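# Hot-swap flagged drives in a dock with spares

## Task

Swap every drive that the screen flags for one of the two spare drives lying on the bench mat. Each replacement goes in connector end first (downward), oriented like its neighbours. All unflagged drives must finish exactly where they began. Every drive inserted into a bay rebuilds for some time, and at no moment may more than one bay be empty, have its drive partly pulled out, or be rebuilding; breaking this fails the task. Each removed drive must be set straight onto the mat. The dock must end up standing flat on the mat. Do not end while any drive is rebuilding. At the end, open the gripper and move it away; anything that stays in place only because the robot holds it does not count.

## Robot and tools

Robot: one Franka FR3 arm carrying a Robotiq 2F-140 parallel gripper. Nothing may be pushed or dropped off the table, since that fails the job. A loose object may occasionally get a short shove from outside.

Frames: results report the gripper point (end_effector_position, metres) and its orientation (end_effector_quat_wxyz) in the scene frame. Its origin lies on the table surface below the arm base, +z is up, and +y is to the left when facing along +x. The base may be slightly tilted, and the reported hand position gets less accurate at long reach. The gripper point sits between the finger pads when they are shut. In the gripper's own axes, the fingers extend along +z and close along y. Closed fingertips stick out about 33 mm past that point, and open ones about 9 mm. Closing also pushes the tips roughly 24 mm farther out, so leave that gap above any surface.

The row: both motion tools use a row of 9 numbers, each between -1 and 1, in this order: dx, dy, dz, rx, ry, rz, position, force_limit, speed. The first six are an offset, not a pose. They are expressed in the gripper's own axes and measured from the gripper pose shown in the most recent result. Before any result in the scene has shown it, and for the second or later call within one reply, they are measured from wherever the robot is when the action starts. A value of 1.0 means 0.6 m for dx, dy, dz, or 180 degrees for rx, ry, rz, which together form one rotation vector. position commands the fingers: +1 is fully open (140 mm), about -0.8 brings the pads together, and -1 closes until blocked. force_limit sets squeeze force on parts up to 40 mm wide: about 14 N at -1, 60 N at 0, 107 N at +1. speed sets finger gap speed: about 30 mm/s at -1, 140 at 0, 250 at +1.

execute_actions(actions, pictures): actions holds one item or none. An empty list only returns the current state. {"rows": [...], "steps": n} runs up to 15 control steps of 1/30 s (15 by default), one row per step, repeating the last row if the rows run out. Every row is an offset from the same starting pose, not from the previous row. {"steps": n} alone is a wait of up to 300 steps, counted from the previous result, so your reply time uses some of it. Zero offsets are not a pause: they pull the gripper back to the reference pose. pictures (true/false) chooses whether camera images are returned; by default they are.

move(target, speed): target is one 9-number row, an offset as above. It drives the gripper in a straight line toward that goal over 0.5 to 10 s, stopping at 10 s even if not arrived. speed is the path's top speed in m/s, 0.002 to 0.5 (default 0.25); rotation is capped at twice that in rad/s. The path ignores obstacles, and the real gripper may lag, drift, or overshoot the speed, especially near full reach. Finger values are sent at the start. The result adds a "move:" line: done means settled near the target; off_target, moving, held or fault describe other endings, plus the distance left. limits=paced means the pose was clipped; limits=held means a safety check blocked some steps, after which the arm can jump much faster than asked.

wait(seconds): 0 to 10 s of letting the simulation run with no new command.

zoom_image(camera, region): a closer view of cam_high, cam_low or cam_wrist; region is [x0, y0, x1, y1] pixels from the top-left corner, no larger than 504 by 504. Images are 896x504.

read_manual(section): only returns licence text ("licences"); it does not move anything.

finished_scene(scene): ends and grades the current scene by its number; irreversible. Replying without any tool call also ends everything.

Motion limits: each step, the commanded pose is clipped to within 70 mm and 16 degrees of the measured one, so far targets need several calls; after a call the arm only continues to the last clipped pose. A "Hand target" line shows where the controller is heading. "pose unreachable" and HELD mean a clearance check changed or blocked commands (the base mount counts as arm). Position wins over orientation when both cannot be met.

Gripping: send position -1 and confirm object_status is 2. Codes: 0 moving, 1 blocked while opening, 2 blocked while closing (holding), 3 reached the target or pads met (a thin part may still be held). position_measured is in counts: 3 is fully open, 230 pads touching. To squeeze harder while at status 2, raise force_limit and nudge position (for example -1 to -0.98).

Safety: contact hard enough to hit a joint's load limit (waist and shoulder 20, upper arm roll and elbow 18, wrist joints 12 N m, held weight included) freezes the arm for 10 s. Holding loads heats motors; a MOTOR HOT warning precedes an OVER-TEMPERATURE FAULT brake stop. Fast contacts and targets set deep past the contact hit and press harder, so approach slowly and avoid slams, drops and slips. Results also list joint torques and estimated external torques, which are noisy and include friction and held weight.

Each tool is called after "Request:" by a JSON object that holds its "method" and its "body", one argument or row to a line.

## Session

Request:
{"method": "execute_actions", "body": {
  "actions": []
}}

Scene clock: 0.00 s of 8600.00 s.
end_effector_position=(+0.4790, -0.1388, +0.3453) position_measured=3 object_status=3 end_effector_quat_wxyz=(+0.066, +0.977, +0.203, -0.029)
Joint positions: [-0.118 -0.204 -0.031 -2.051 -0.157  1.843 -2.13 ]
Joint velocities: [ 0.001 -0.001 -0.001 -0.     0.    -0.    -0.001]
Joint torques (N m, as the joint torque sensors report them, + toward a larger angle): no reading
External joint torques (N m, as the arm's controller estimates them; a push from outside toward a larger angle lowers the number): no reading
Hand target: +0.479, -0.139, +0.345; +0.066, +0.977, +0.203, -0.029

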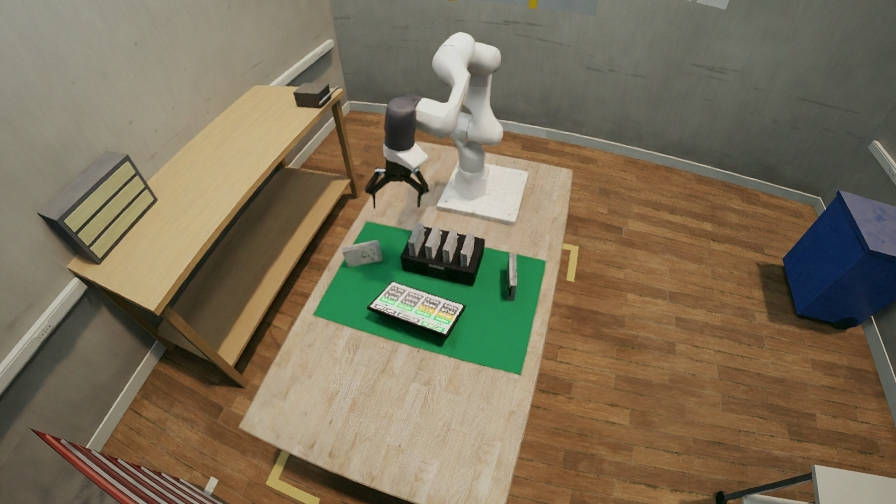

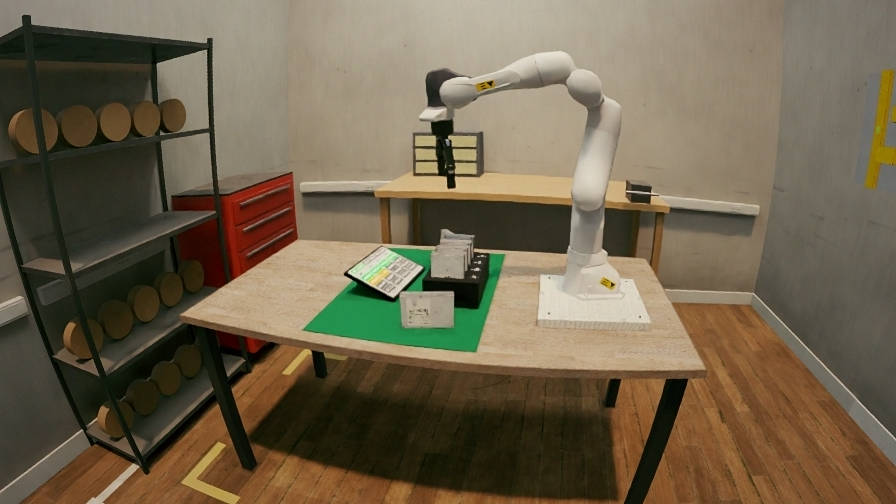

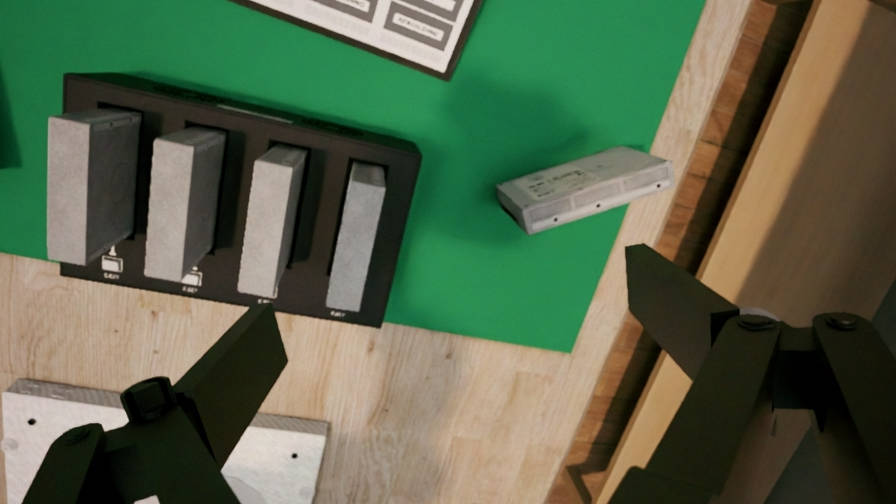

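Request:
{"method": "zoom_image", "body": {
  "camera": "cam_high",
  "region": [320, 210, 560, 350]
}}

Request:
{"method": "zoom_image", "body": {
  "camera": "cam_low",
  "region": [330, 220, 530, 340]
}}

Request:
{"method": "zoom_image", "body": {
  "camera": "cam_wrist",
  "region": [30, 60, 450, 340]
}}

Region (320, 210, 560, 350) of cam_high's 896x504 image, scaled by 2.100, with more detail than that image has; it fills the top 294 rows of this view, and the rest is white.

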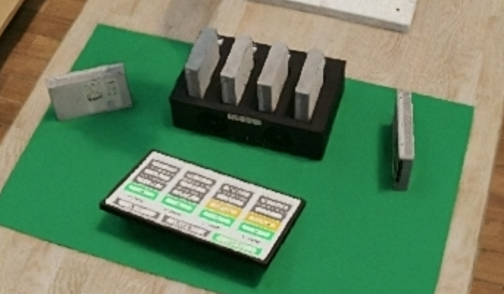

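Region (330, 220, 530, 340) of cam_low's 896x504 image, scaled by 2.520, with more detail than that image has; it fills the top 302 rows of this view, and the rest is white.

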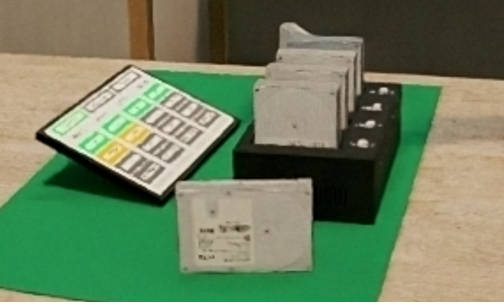

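Region (30, 60, 450, 340) of cam_wrist's 896x504 image, scaled by 1.200, with more detail than that image has.

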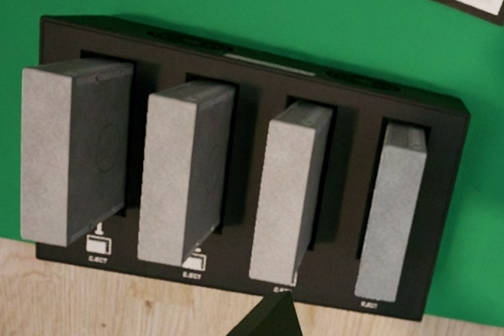

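Request:
{"method": "move", "body": {
  "target": [0.3,-0.15,0,0.0424,0.0186,0.130,1,0,0]
}}

Scene clock: 19.17 s of 8600.00 s.
end_effector_position=(+0.6094, +0.0127, +0.3176) position_measured=3 object_status=3 end_effector_quat_wxyz=(+0.000, +1.000, +0.008, +0.001)
Joint positions: [-0.007  0.148  0.079 -1.699 -0.014  1.85  -1.555]
Joint velocities: [-0.    -0.     0.     0.002 -0.    -0.001  0.03 ]
Joint torques (N m, as the joint torque sensors report them, + toward a larger angle): [  0.15 -38.66  -0.78  23.65   0.39   2.02   0.02]
External joint torques (N m, as the arm's controller estimates them; a push from outside toward a larger angle lowers the number): [ 0.11 -1.45 -1.35 -0.86 -0.45 -0.52  0.02]
Hand target: +0.608, +0.012, +0.317; +0.001, +1.000, -0.000, -0.001
Off the commanded pose: 0.003 m, 1 deg.
move: done
camera_calibration (this result's frames):
cam_wrist: T_world_to_cam=[[-0.119117, -0.992833, 0.00970569, 0.0747312], [-0.955612, 0.117294, 0.270275, 0.522301], [-0.269477, 0.0229196, -0.962734, 0.652787], [0, 0, 0, 1]] pos_world=[0.68393, -0.0020286, 0.48657]

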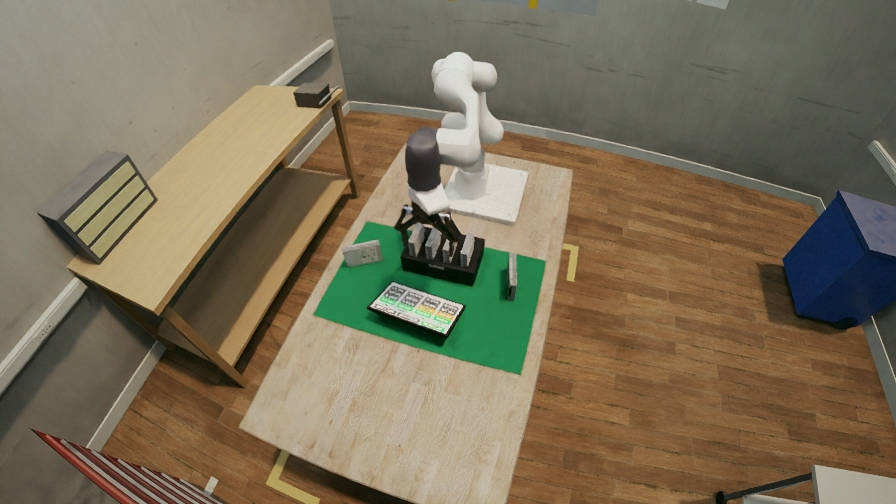

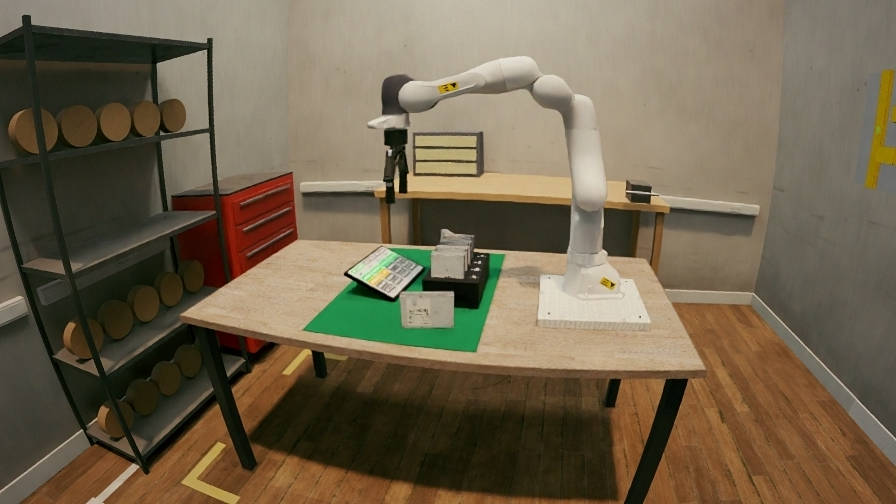

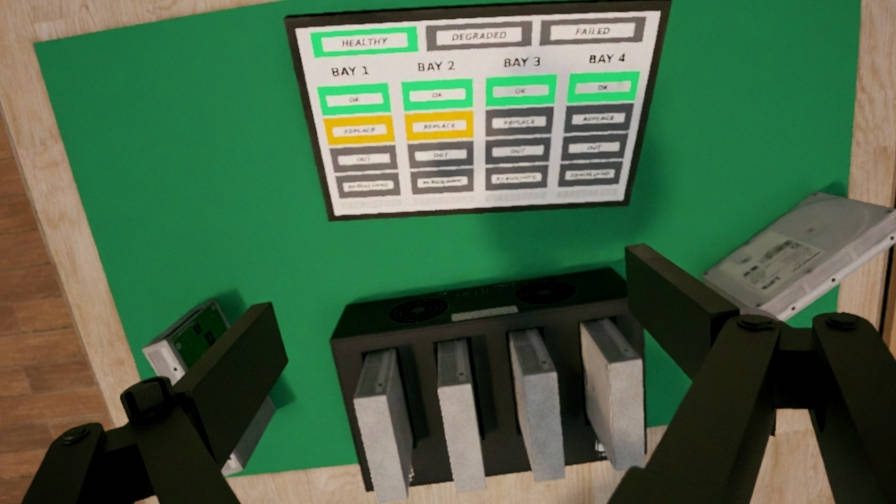

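Request:
{"method": "move", "body": {
  "target": [-0.43,-0.1,0.03,0,0,0.004,1,0,0]
}}

Scene clock: 25.70 s of 8600.00 s.
end_effector_position=(+0.3526, +0.0713, +0.3011) position_measured=3 object_status=3 end_effector_quat_wxyz=(-0.003, +1.000, +0.008, +0.003)
Joint positions: [ 0.07  -0.643  0.146 -2.533  0.096  1.901 -1.474]
Joint velocities: [ 0.001 -0.001 -0.    -0.001  0.004 -0.005  0.014]
Joint torques (N m, as the joint torque sensors report them, + toward a larger angle): [ -1.57 -11.01  -1.17  23.07   1.82   1.87   0.06]
External joint torques (N m, as the arm's controller estimates them; a push from outside toward a larger angle lowers the number): [-1.6  -1.21  1.65 -1.39  0.98 -0.69  0.06]
Hand target: +0.351, +0.072, +0.301; -0.004, +1.000, +0.002, +0.000
Off the commanded pose: 0.004 m, 1 deg.
move: off_target
camera_calibration (this result's frames):
cam_wrist: T_world_to_cam=[[-0.118701, -0.992926, 0.00296893, 0.104425], [-0.956642, 0.115164, 0.267533, 0.275832], [-0.265982, 0.0289163, -0.963544, 0.564926], [0, 0, 0, 1]] pos_world=[0.426529, 0.0555851, 0.470227]

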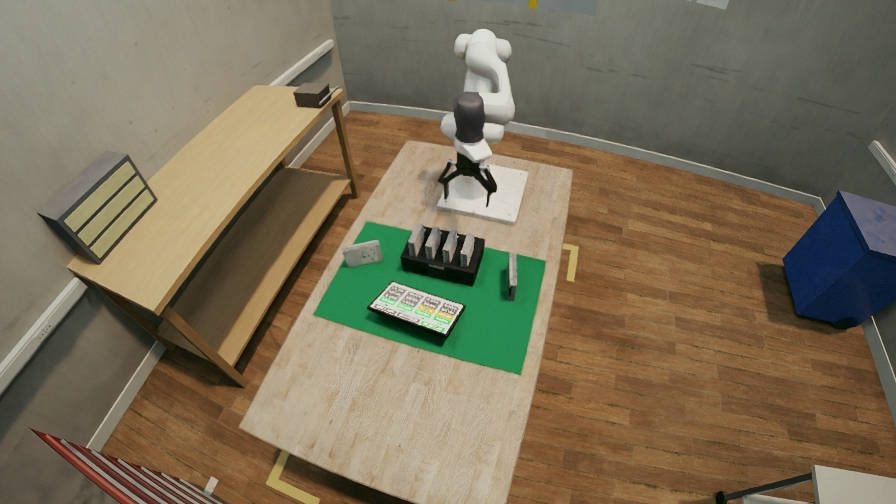

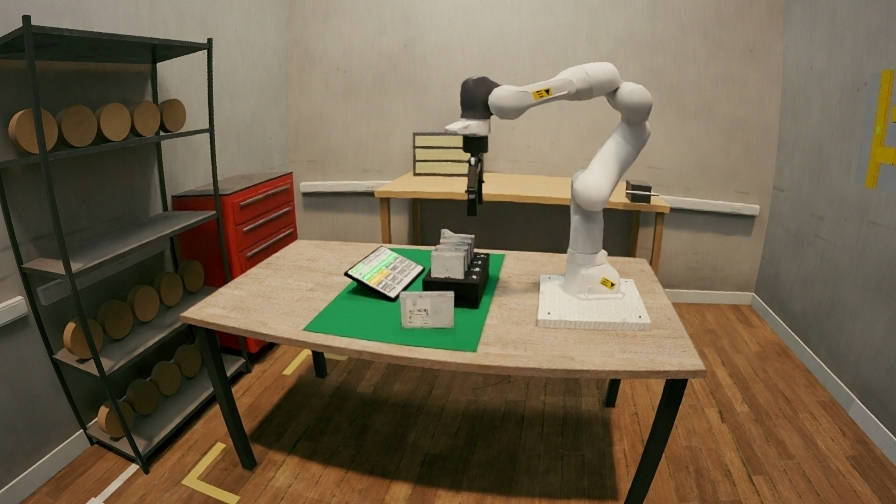

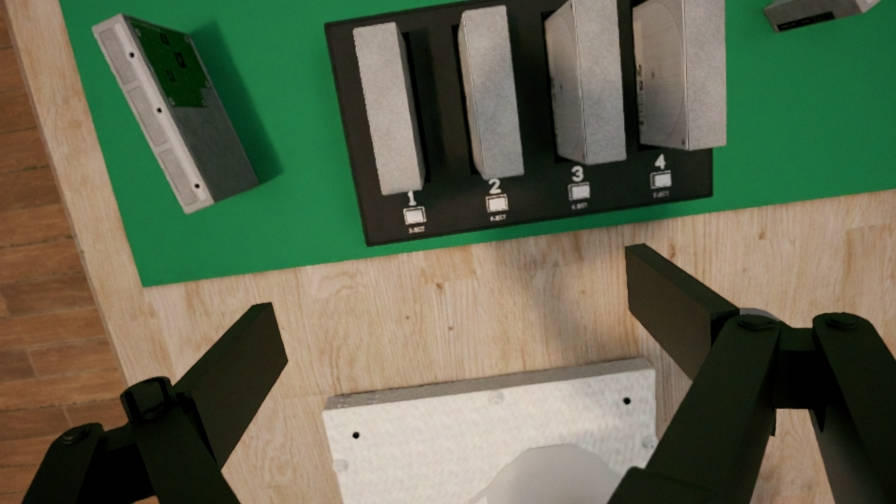

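Request:
{"method": "move", "body": {
  "target": [-0.003,-0.029,0.26,0,0,0,-1,0,1]
}}

Scene clock: 36.20 s of 8600.00 s.
end_effector_position=(+0.3489, +0.0842, +0.1444) position_measured=233 object_status=3 end_effector_quat_wxyz=(+0.000, +1.000, +0.009, +0.000)
Joint positions: [ 0.081 -0.433  0.219 -2.8    0.128  2.374 -1.444]
Joint velocities: [ 0.     0.002 -0.001 -0.    -0.001  0.014  0.006]
Joint torques (N m, as the joint torque sensors report them, + toward a larger angle): [ -1.86 -13.22  -1.49  20.63   0.97   3.19   0.01]
External joint torques (N m, as the arm's controller estimates them; a push from outside toward a larger angle lowers the number): [-1.9   0.34  0.84 -0.7   0.37  0.68  0.01]
Hand target: +0.351, +0.085, +0.145; -0.000, +1.000, +0.004, +0.003
Off the commanded pose: 0.006 m, 1 deg.
move: off_target
camera_calibration (this result's frames):
cam_wrist: T_world_to_cam=[[-0.116797, -0.993102, 0.010384, 0.115526], [-0.955402, 0.115207, 0.271909, 0.311657], [-0.27123, 0.0218373, -0.962267, 0.414795], [0, 0, 0, 1]] pos_world=[0.423755, 0.069766, 0.313202]

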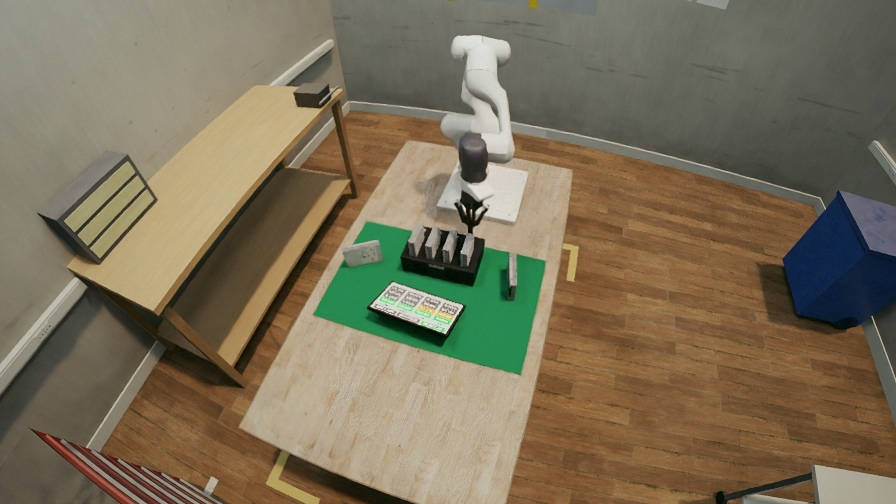

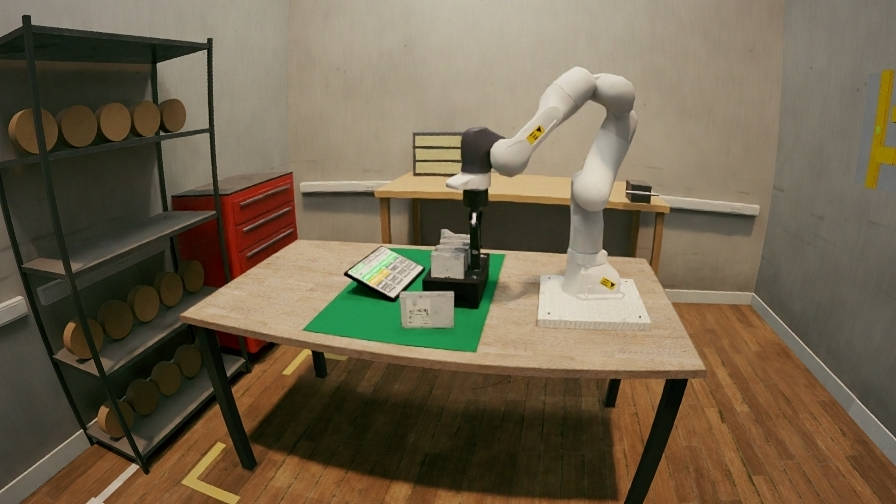

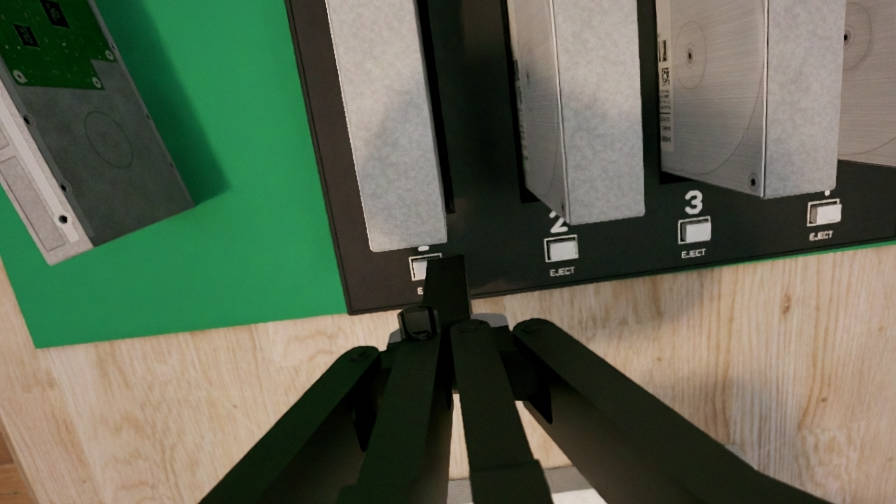

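Request:
{"method": "move", "body": {
  "target": [0.004,-0.017,0.02,0,0,0,-1,0,1],
  "speed": 0.03
}}

Request:
{"method": "zoom_image", "body": {
  "camera": "cam_low",
  "region": [410, 220, 530, 310]
}}

Scene clock: 42.60 s of 8600.00 s.
end_effector_position=(+0.3492, +0.0921, +0.1318) position_measured=233 object_status=3 end_effector_quat_wxyz=(+0.002, +1.000, +0.013, -0.003)
Joint positions: [ 0.083 -0.39   0.242 -2.8    0.13   2.411 -1.431]
Joint velocities: [0.001 0.001 0.005 0.    0.001 0.014 0.008]
Joint torques (N m, as the joint torque sensors report them, + toward a larger angle): [  0.01 -14.58  -1.39  20.19   1.35   3.2    0.02]
External joint torques (N m, as the arm's controller estimates them; a push from outside toward a larger angle lowers the number): [-0.03 -0.2   0.89 -0.59  0.78  0.71  0.02]
Hand target: +0.351, +0.094, +0.132; +0.001, +1.000, +0.008, +0.000
Off the commanded pose: 0.003 m, 1 deg.
move: done
camera_calibration (this result's frames):
cam_wrist: T_world_to_cam=[[-0.108132, -0.994032, 0.0144071, 0.120008], [-0.954772, 0.107877, 0.27708, 0.31418], [-0.276981, 0.0162056, -0.960739, 0.404965], [0, 0, 0, 1]] pos_world=[0.425115, 0.0788366, 0.300284]

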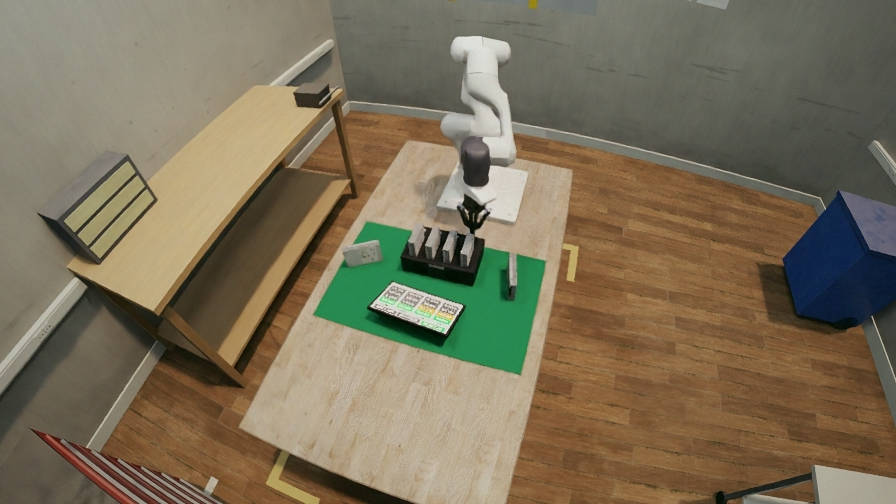

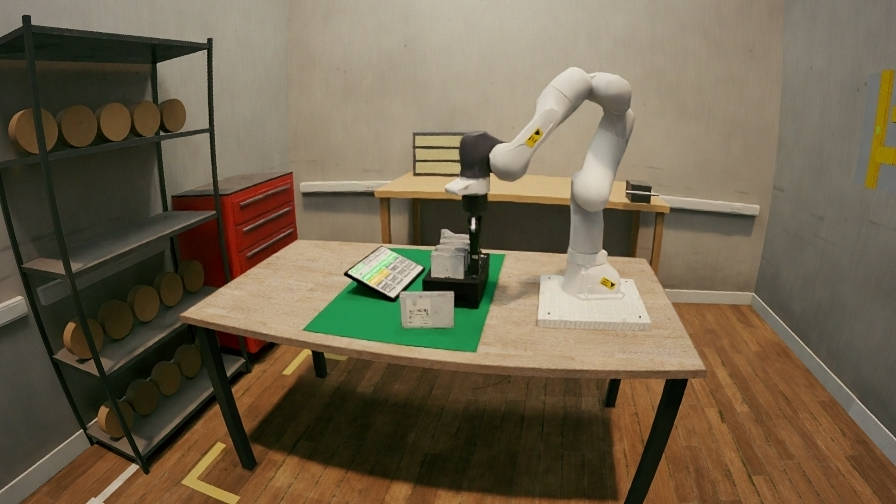

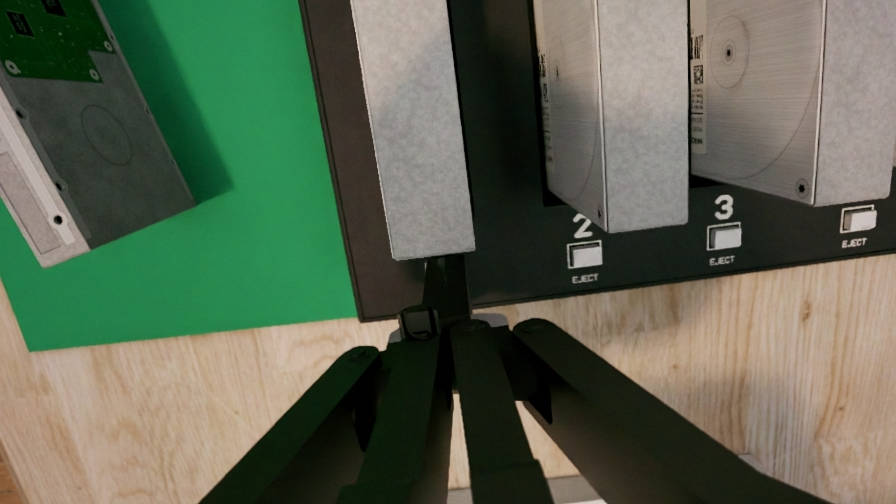

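Region (410, 220, 530, 310) of cam_low's 896x504 image, scaled by 4.200, with more detail than that image has; it fills the top 378 rows of this view, and the rest is white.

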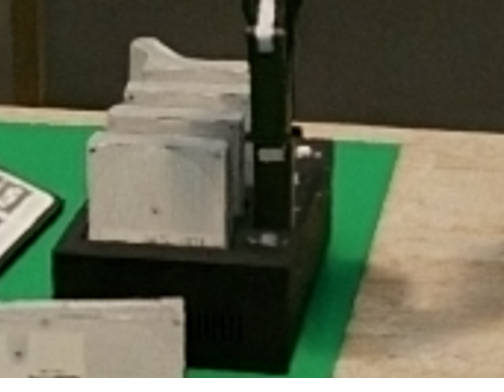

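Request:
{"method": "move", "body": {
  "target": [0,-0.002,0.028,0,0,0,-1,0,1],
  "speed": 0.01
}}

Scene clock: 46.33 s of 8600.00 s.
end_effector_position=(+0.3492, +0.0926, +0.1210) position_measured=233 object_status=3 end_effector_quat_wxyz=(+0.002, +1.000, +0.013, -0.003)
Joint positions: [ 0.083 -0.36   0.245 -2.809  0.128  2.449 -1.428]
Joint velocities: [-0.    -0.     0.003  0.    -0.001  0.    -0.001]
Joint torques (N m, as the joint torque sensors report them, + toward a larger angle): [-1.34 -7.17 -0.13 16.69 -0.1   5.69  0.01]
External joint torques (N m, as the arm's controller estimates them; a push from outside toward a larger angle lowers the number): [-1.4   7.86  1.95 -3.72 -0.65  3.17  0.01]
Hand target: +0.349, +0.093, +0.115; +0.002, +1.000, +0.013, -0.003
Off the commanded pose: 0.006 m, 0 deg.
move: off_target
camera_calibration (this result's frames):
cam_wrist: T_world_to_cam=[[-0.107442, -0.994111, 0.0141235, 0.120498], [-0.954663, 0.107125, 0.277747, 0.31706], [-0.277624, 0.0163586, -0.96055, 0.394722], [0, 0, 0, 1]] pos_world=[0.425217, 0.0793662, 0.289386]

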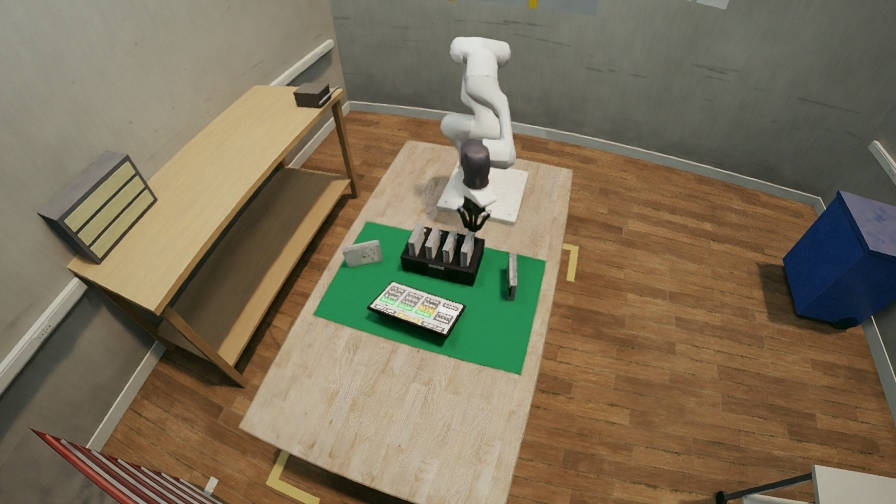

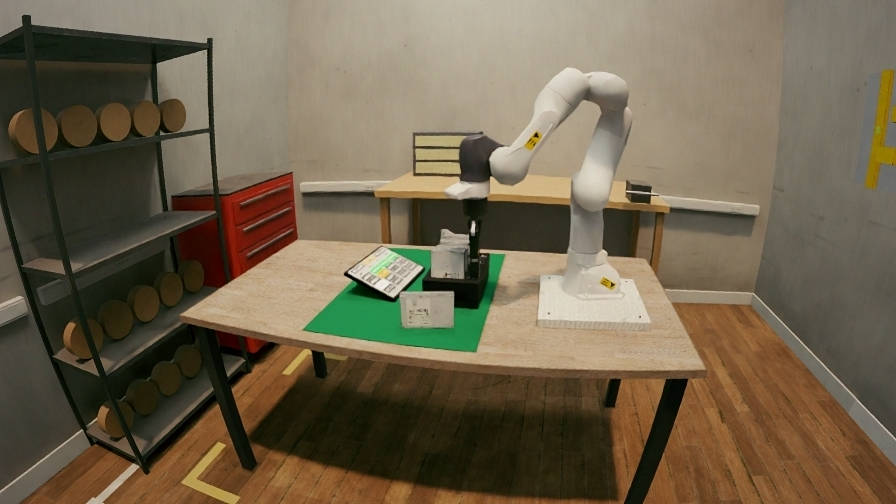

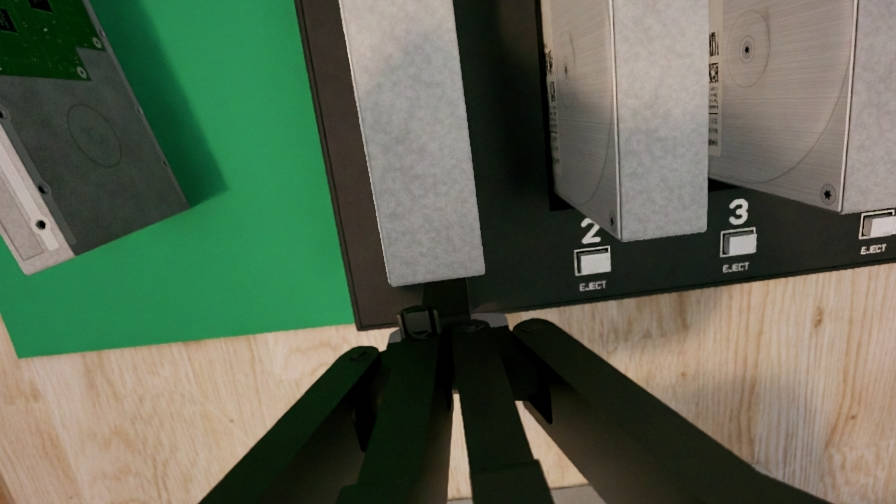

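Request:
{"method": "move", "body": {
  "target": [0,0,-0.18,0,0,0,-0.18,0,1]
}}

Request:
{"method": "move", "body": {
  "target": [0.14,-0.004,0,0,0,0,-0.18,0,1]
}}

Scene clock: 52.07 s of 8600.00 s.
end_effector_position=(+0.3514, +0.0968, +0.2288) position_measured=151 object_status=3 end_effector_quat_wxyz=(-0.001, +1.000, +0.012, -0.002)
Joint positions: [ 0.096 -0.563  0.207 -2.659  0.129  2.1   -1.433]
Joint velocities: [-0.    -0.    -0.    -0.     0.001 -0.011 -0.003]
Joint torques (N m, as the joint torque sensors report them, + toward a larger angle): [ -0.35 -12.64  -4.66  22.78   0.29   1.92  -0.67]
External joint torques (N m, as the arm's controller estimates them; a push from outside toward a larger angle lowers the number): [-0.37 -1.21 -1.55 -0.85 -0.47 -0.61 -0.67]
Hand target: +0.350, +0.096, +0.229; -0.001, +1.000, +0.016, -0.003
Off the commanded pose: 0.004 m, 0 deg.
move: off_target
camera_calibration (this result's frames):
cam_wrist: T_world_to_cam=[[-0.110159, -0.993887, 0.00731234, 0.125849], [-0.955179, 0.107897, 0.275666, 0.289357], [-0.274769, 0.0233824, -0.961226, 0.497295], [0, 0, 0, 1]] pos_world=[0.426892, 0.0822311, 0.397327]

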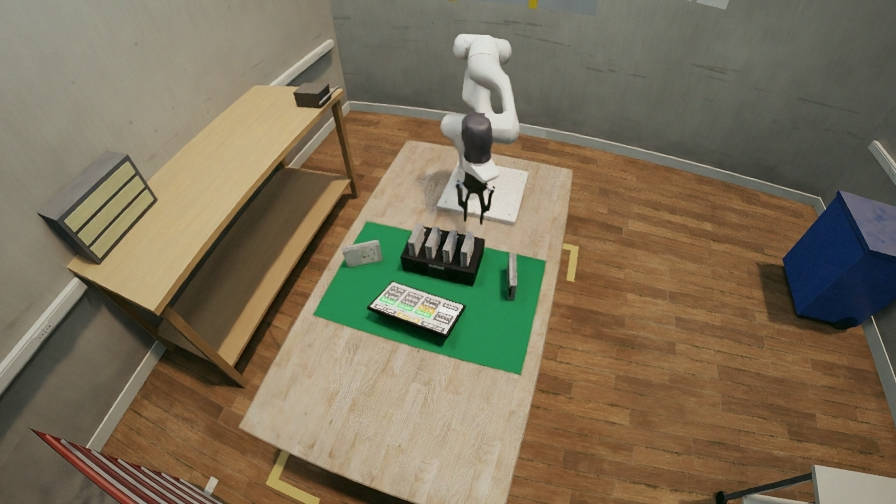

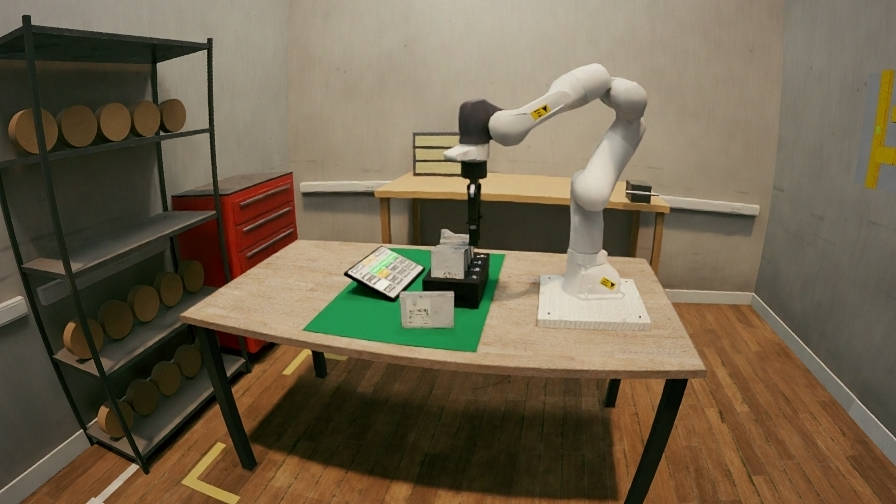

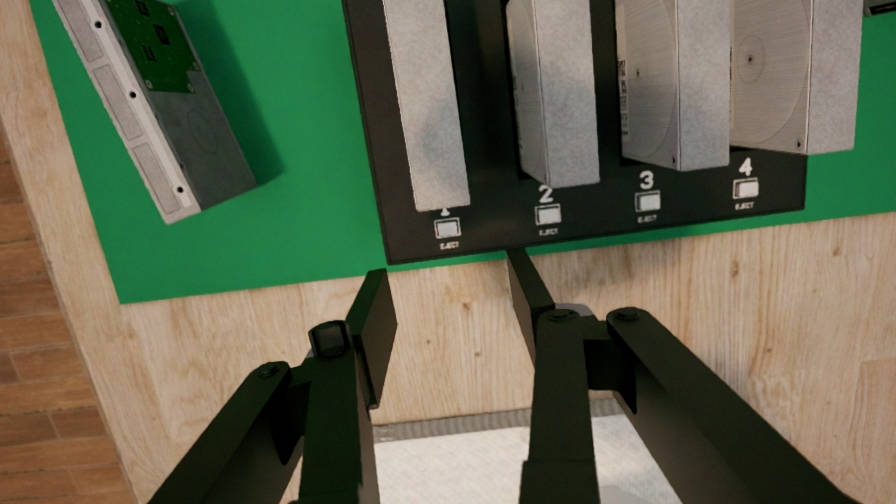

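Scene clock: 53.00 s of 8600.00 s.
end_effector_position=(+0.4337, +0.0999, +0.2278) position_measured=151 object_status=3 end_effector_quat_wxyz=(-0.002, +1.000, +0.013, -0.004)
Joint positions: [ 0.049 -0.287  0.212 -2.429  0.074  2.141 -1.429]
Joint velocities: [-0.001  0.    -0.     0.    -0.005  0.002  0.004]
Joint torques (N m, as the joint torque sensors report them, + toward a larger angle): [ -1.86 -19.74  -1.38  22.81  -0.25   3.15   0.12]
External joint torques (N m, as the arm's controller estimates them; a push from outside toward a larger angle lowers the number): [-1.89  0.73  0.52 -0.59 -0.99  0.64  0.12]
Hand target: +0.435, +0.100, +0.228; -0.000, +1.000, +0.011, -0.002
Off the commanded pose: 0.002 m, 0 deg.
move: done
camera_calibration (this result's frames):
cam_wrist: T_world_to_cam=[[-0.107236, -0.994206, 0.00747248, 0.136745], [-0.954292, 0.105034, 0.279812, 0.366859], [-0.278976, 0.022875, -0.960026, 0.520422], [0, 0, 0, 1]] pos_world=[0.509939, 0.0855153, 0.395945]

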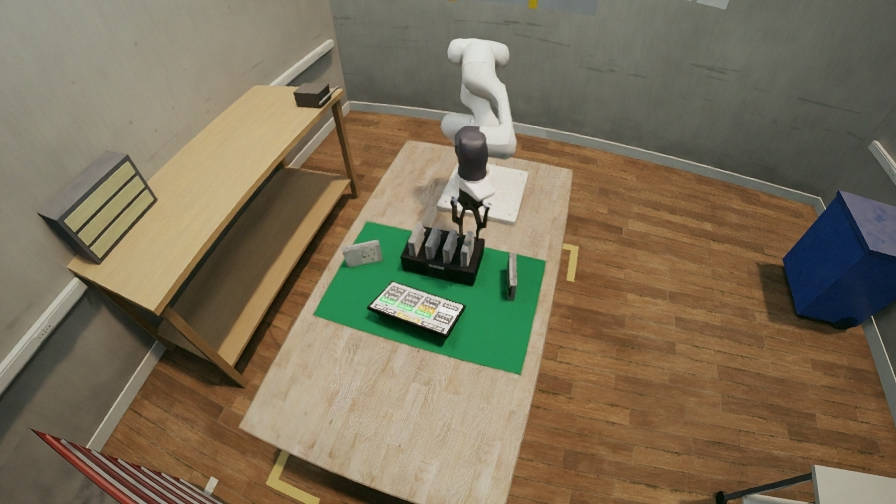

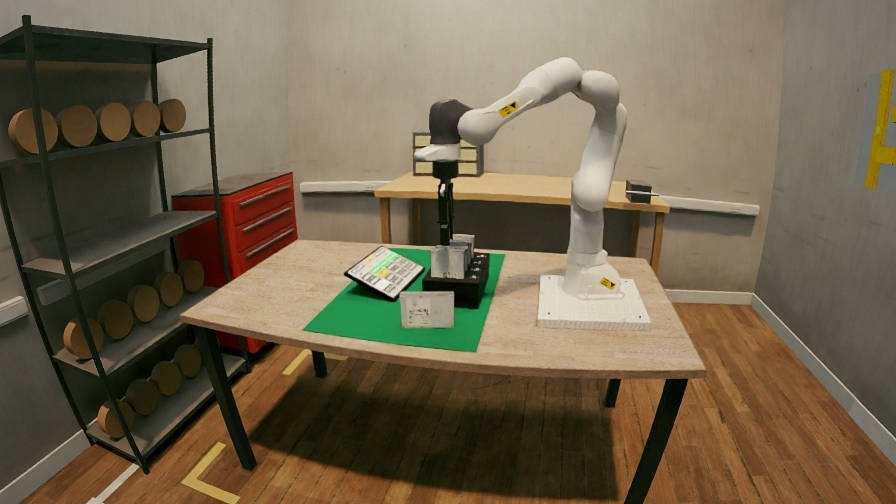

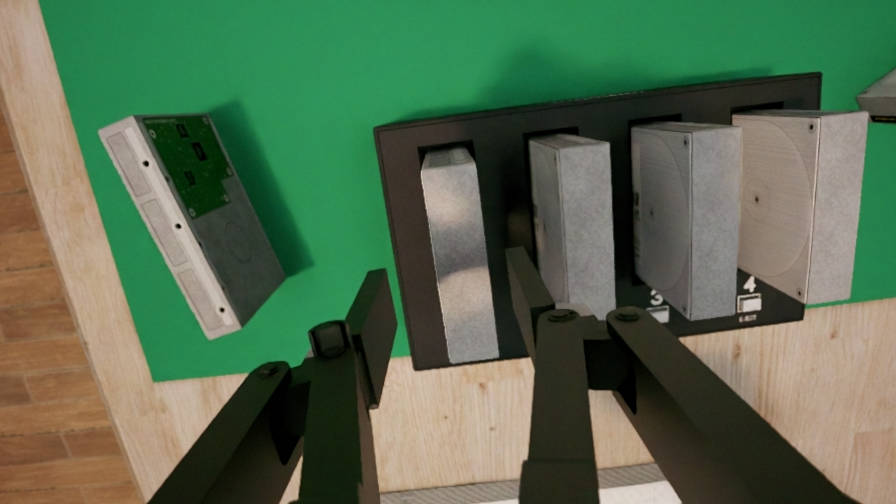

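Request:
{"method": "move", "body": {
  "target": [-0.003,0.009,0.11,0,0,0,-0.18,0,1],
  "speed": 0.06
}}

Scene clock: 59.27 s of 8600.00 s.
end_effector_position=(+0.4300, +0.0939, +0.1622) position_measured=151 object_status=3 end_effector_quat_wxyz=(-0.001, +1.000, +0.013, -0.006)
Joint positions: [ 0.047 -0.198  0.212 -2.526  0.06   2.322 -1.428]
Joint velocities: [ 0.001 -0.     0.001 -0.001  0.001  0.011  0.   ]
Joint torques (N m, as the joint torque sensors report them, + toward a larger angle): [ -2.26 -22.17  -1.05  20.24  -0.34   3.04  -0.2 ]
External joint torques (N m, as the arm's controller estimates them; a push from outside toward a larger angle lowers the number): [-2.27 -0.21  0.23 -1.54 -0.97  0.56 -0.2 ]
Hand target: +0.431, +0.093, +0.162; -0.000, +1.000, +0.012, -0.004
Off the commanded pose: 0.002 m, 0 deg.
move: done
camera_calibration (this result's frames):
cam_wrist: T_world_to_cam=[[-0.107471, -0.994171, 0.00865274, 0.130759], [-0.953224, 0.10551, 0.283252, 0.381242], [-0.282513, 0.0221934, -0.959007, 0.458041], [0, 0, 0, 1]] pos_world=[0.506865, 0.0796062, 0.330145]

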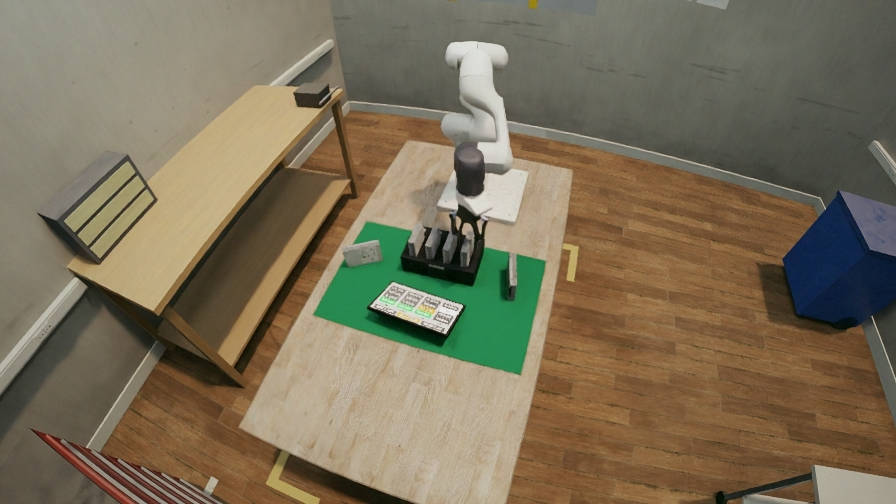

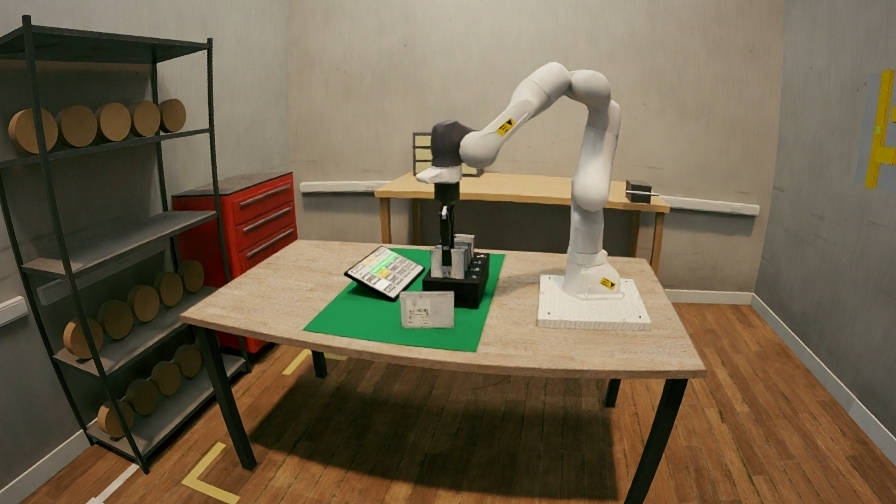

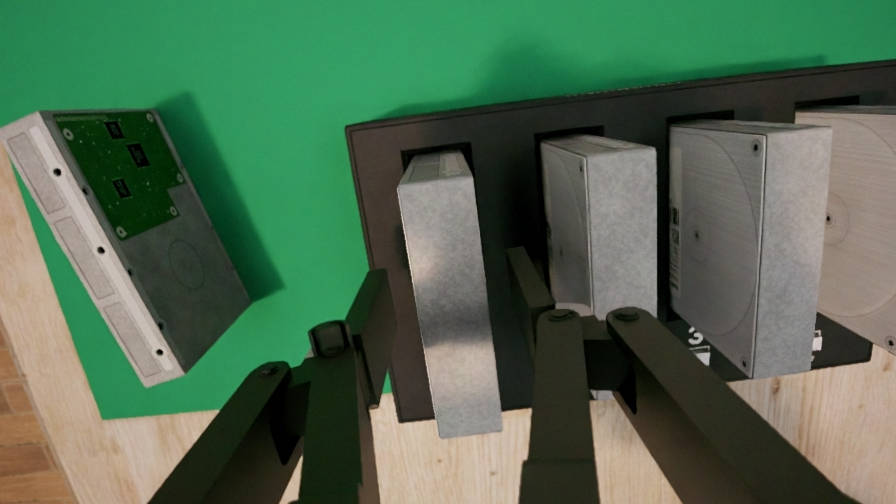

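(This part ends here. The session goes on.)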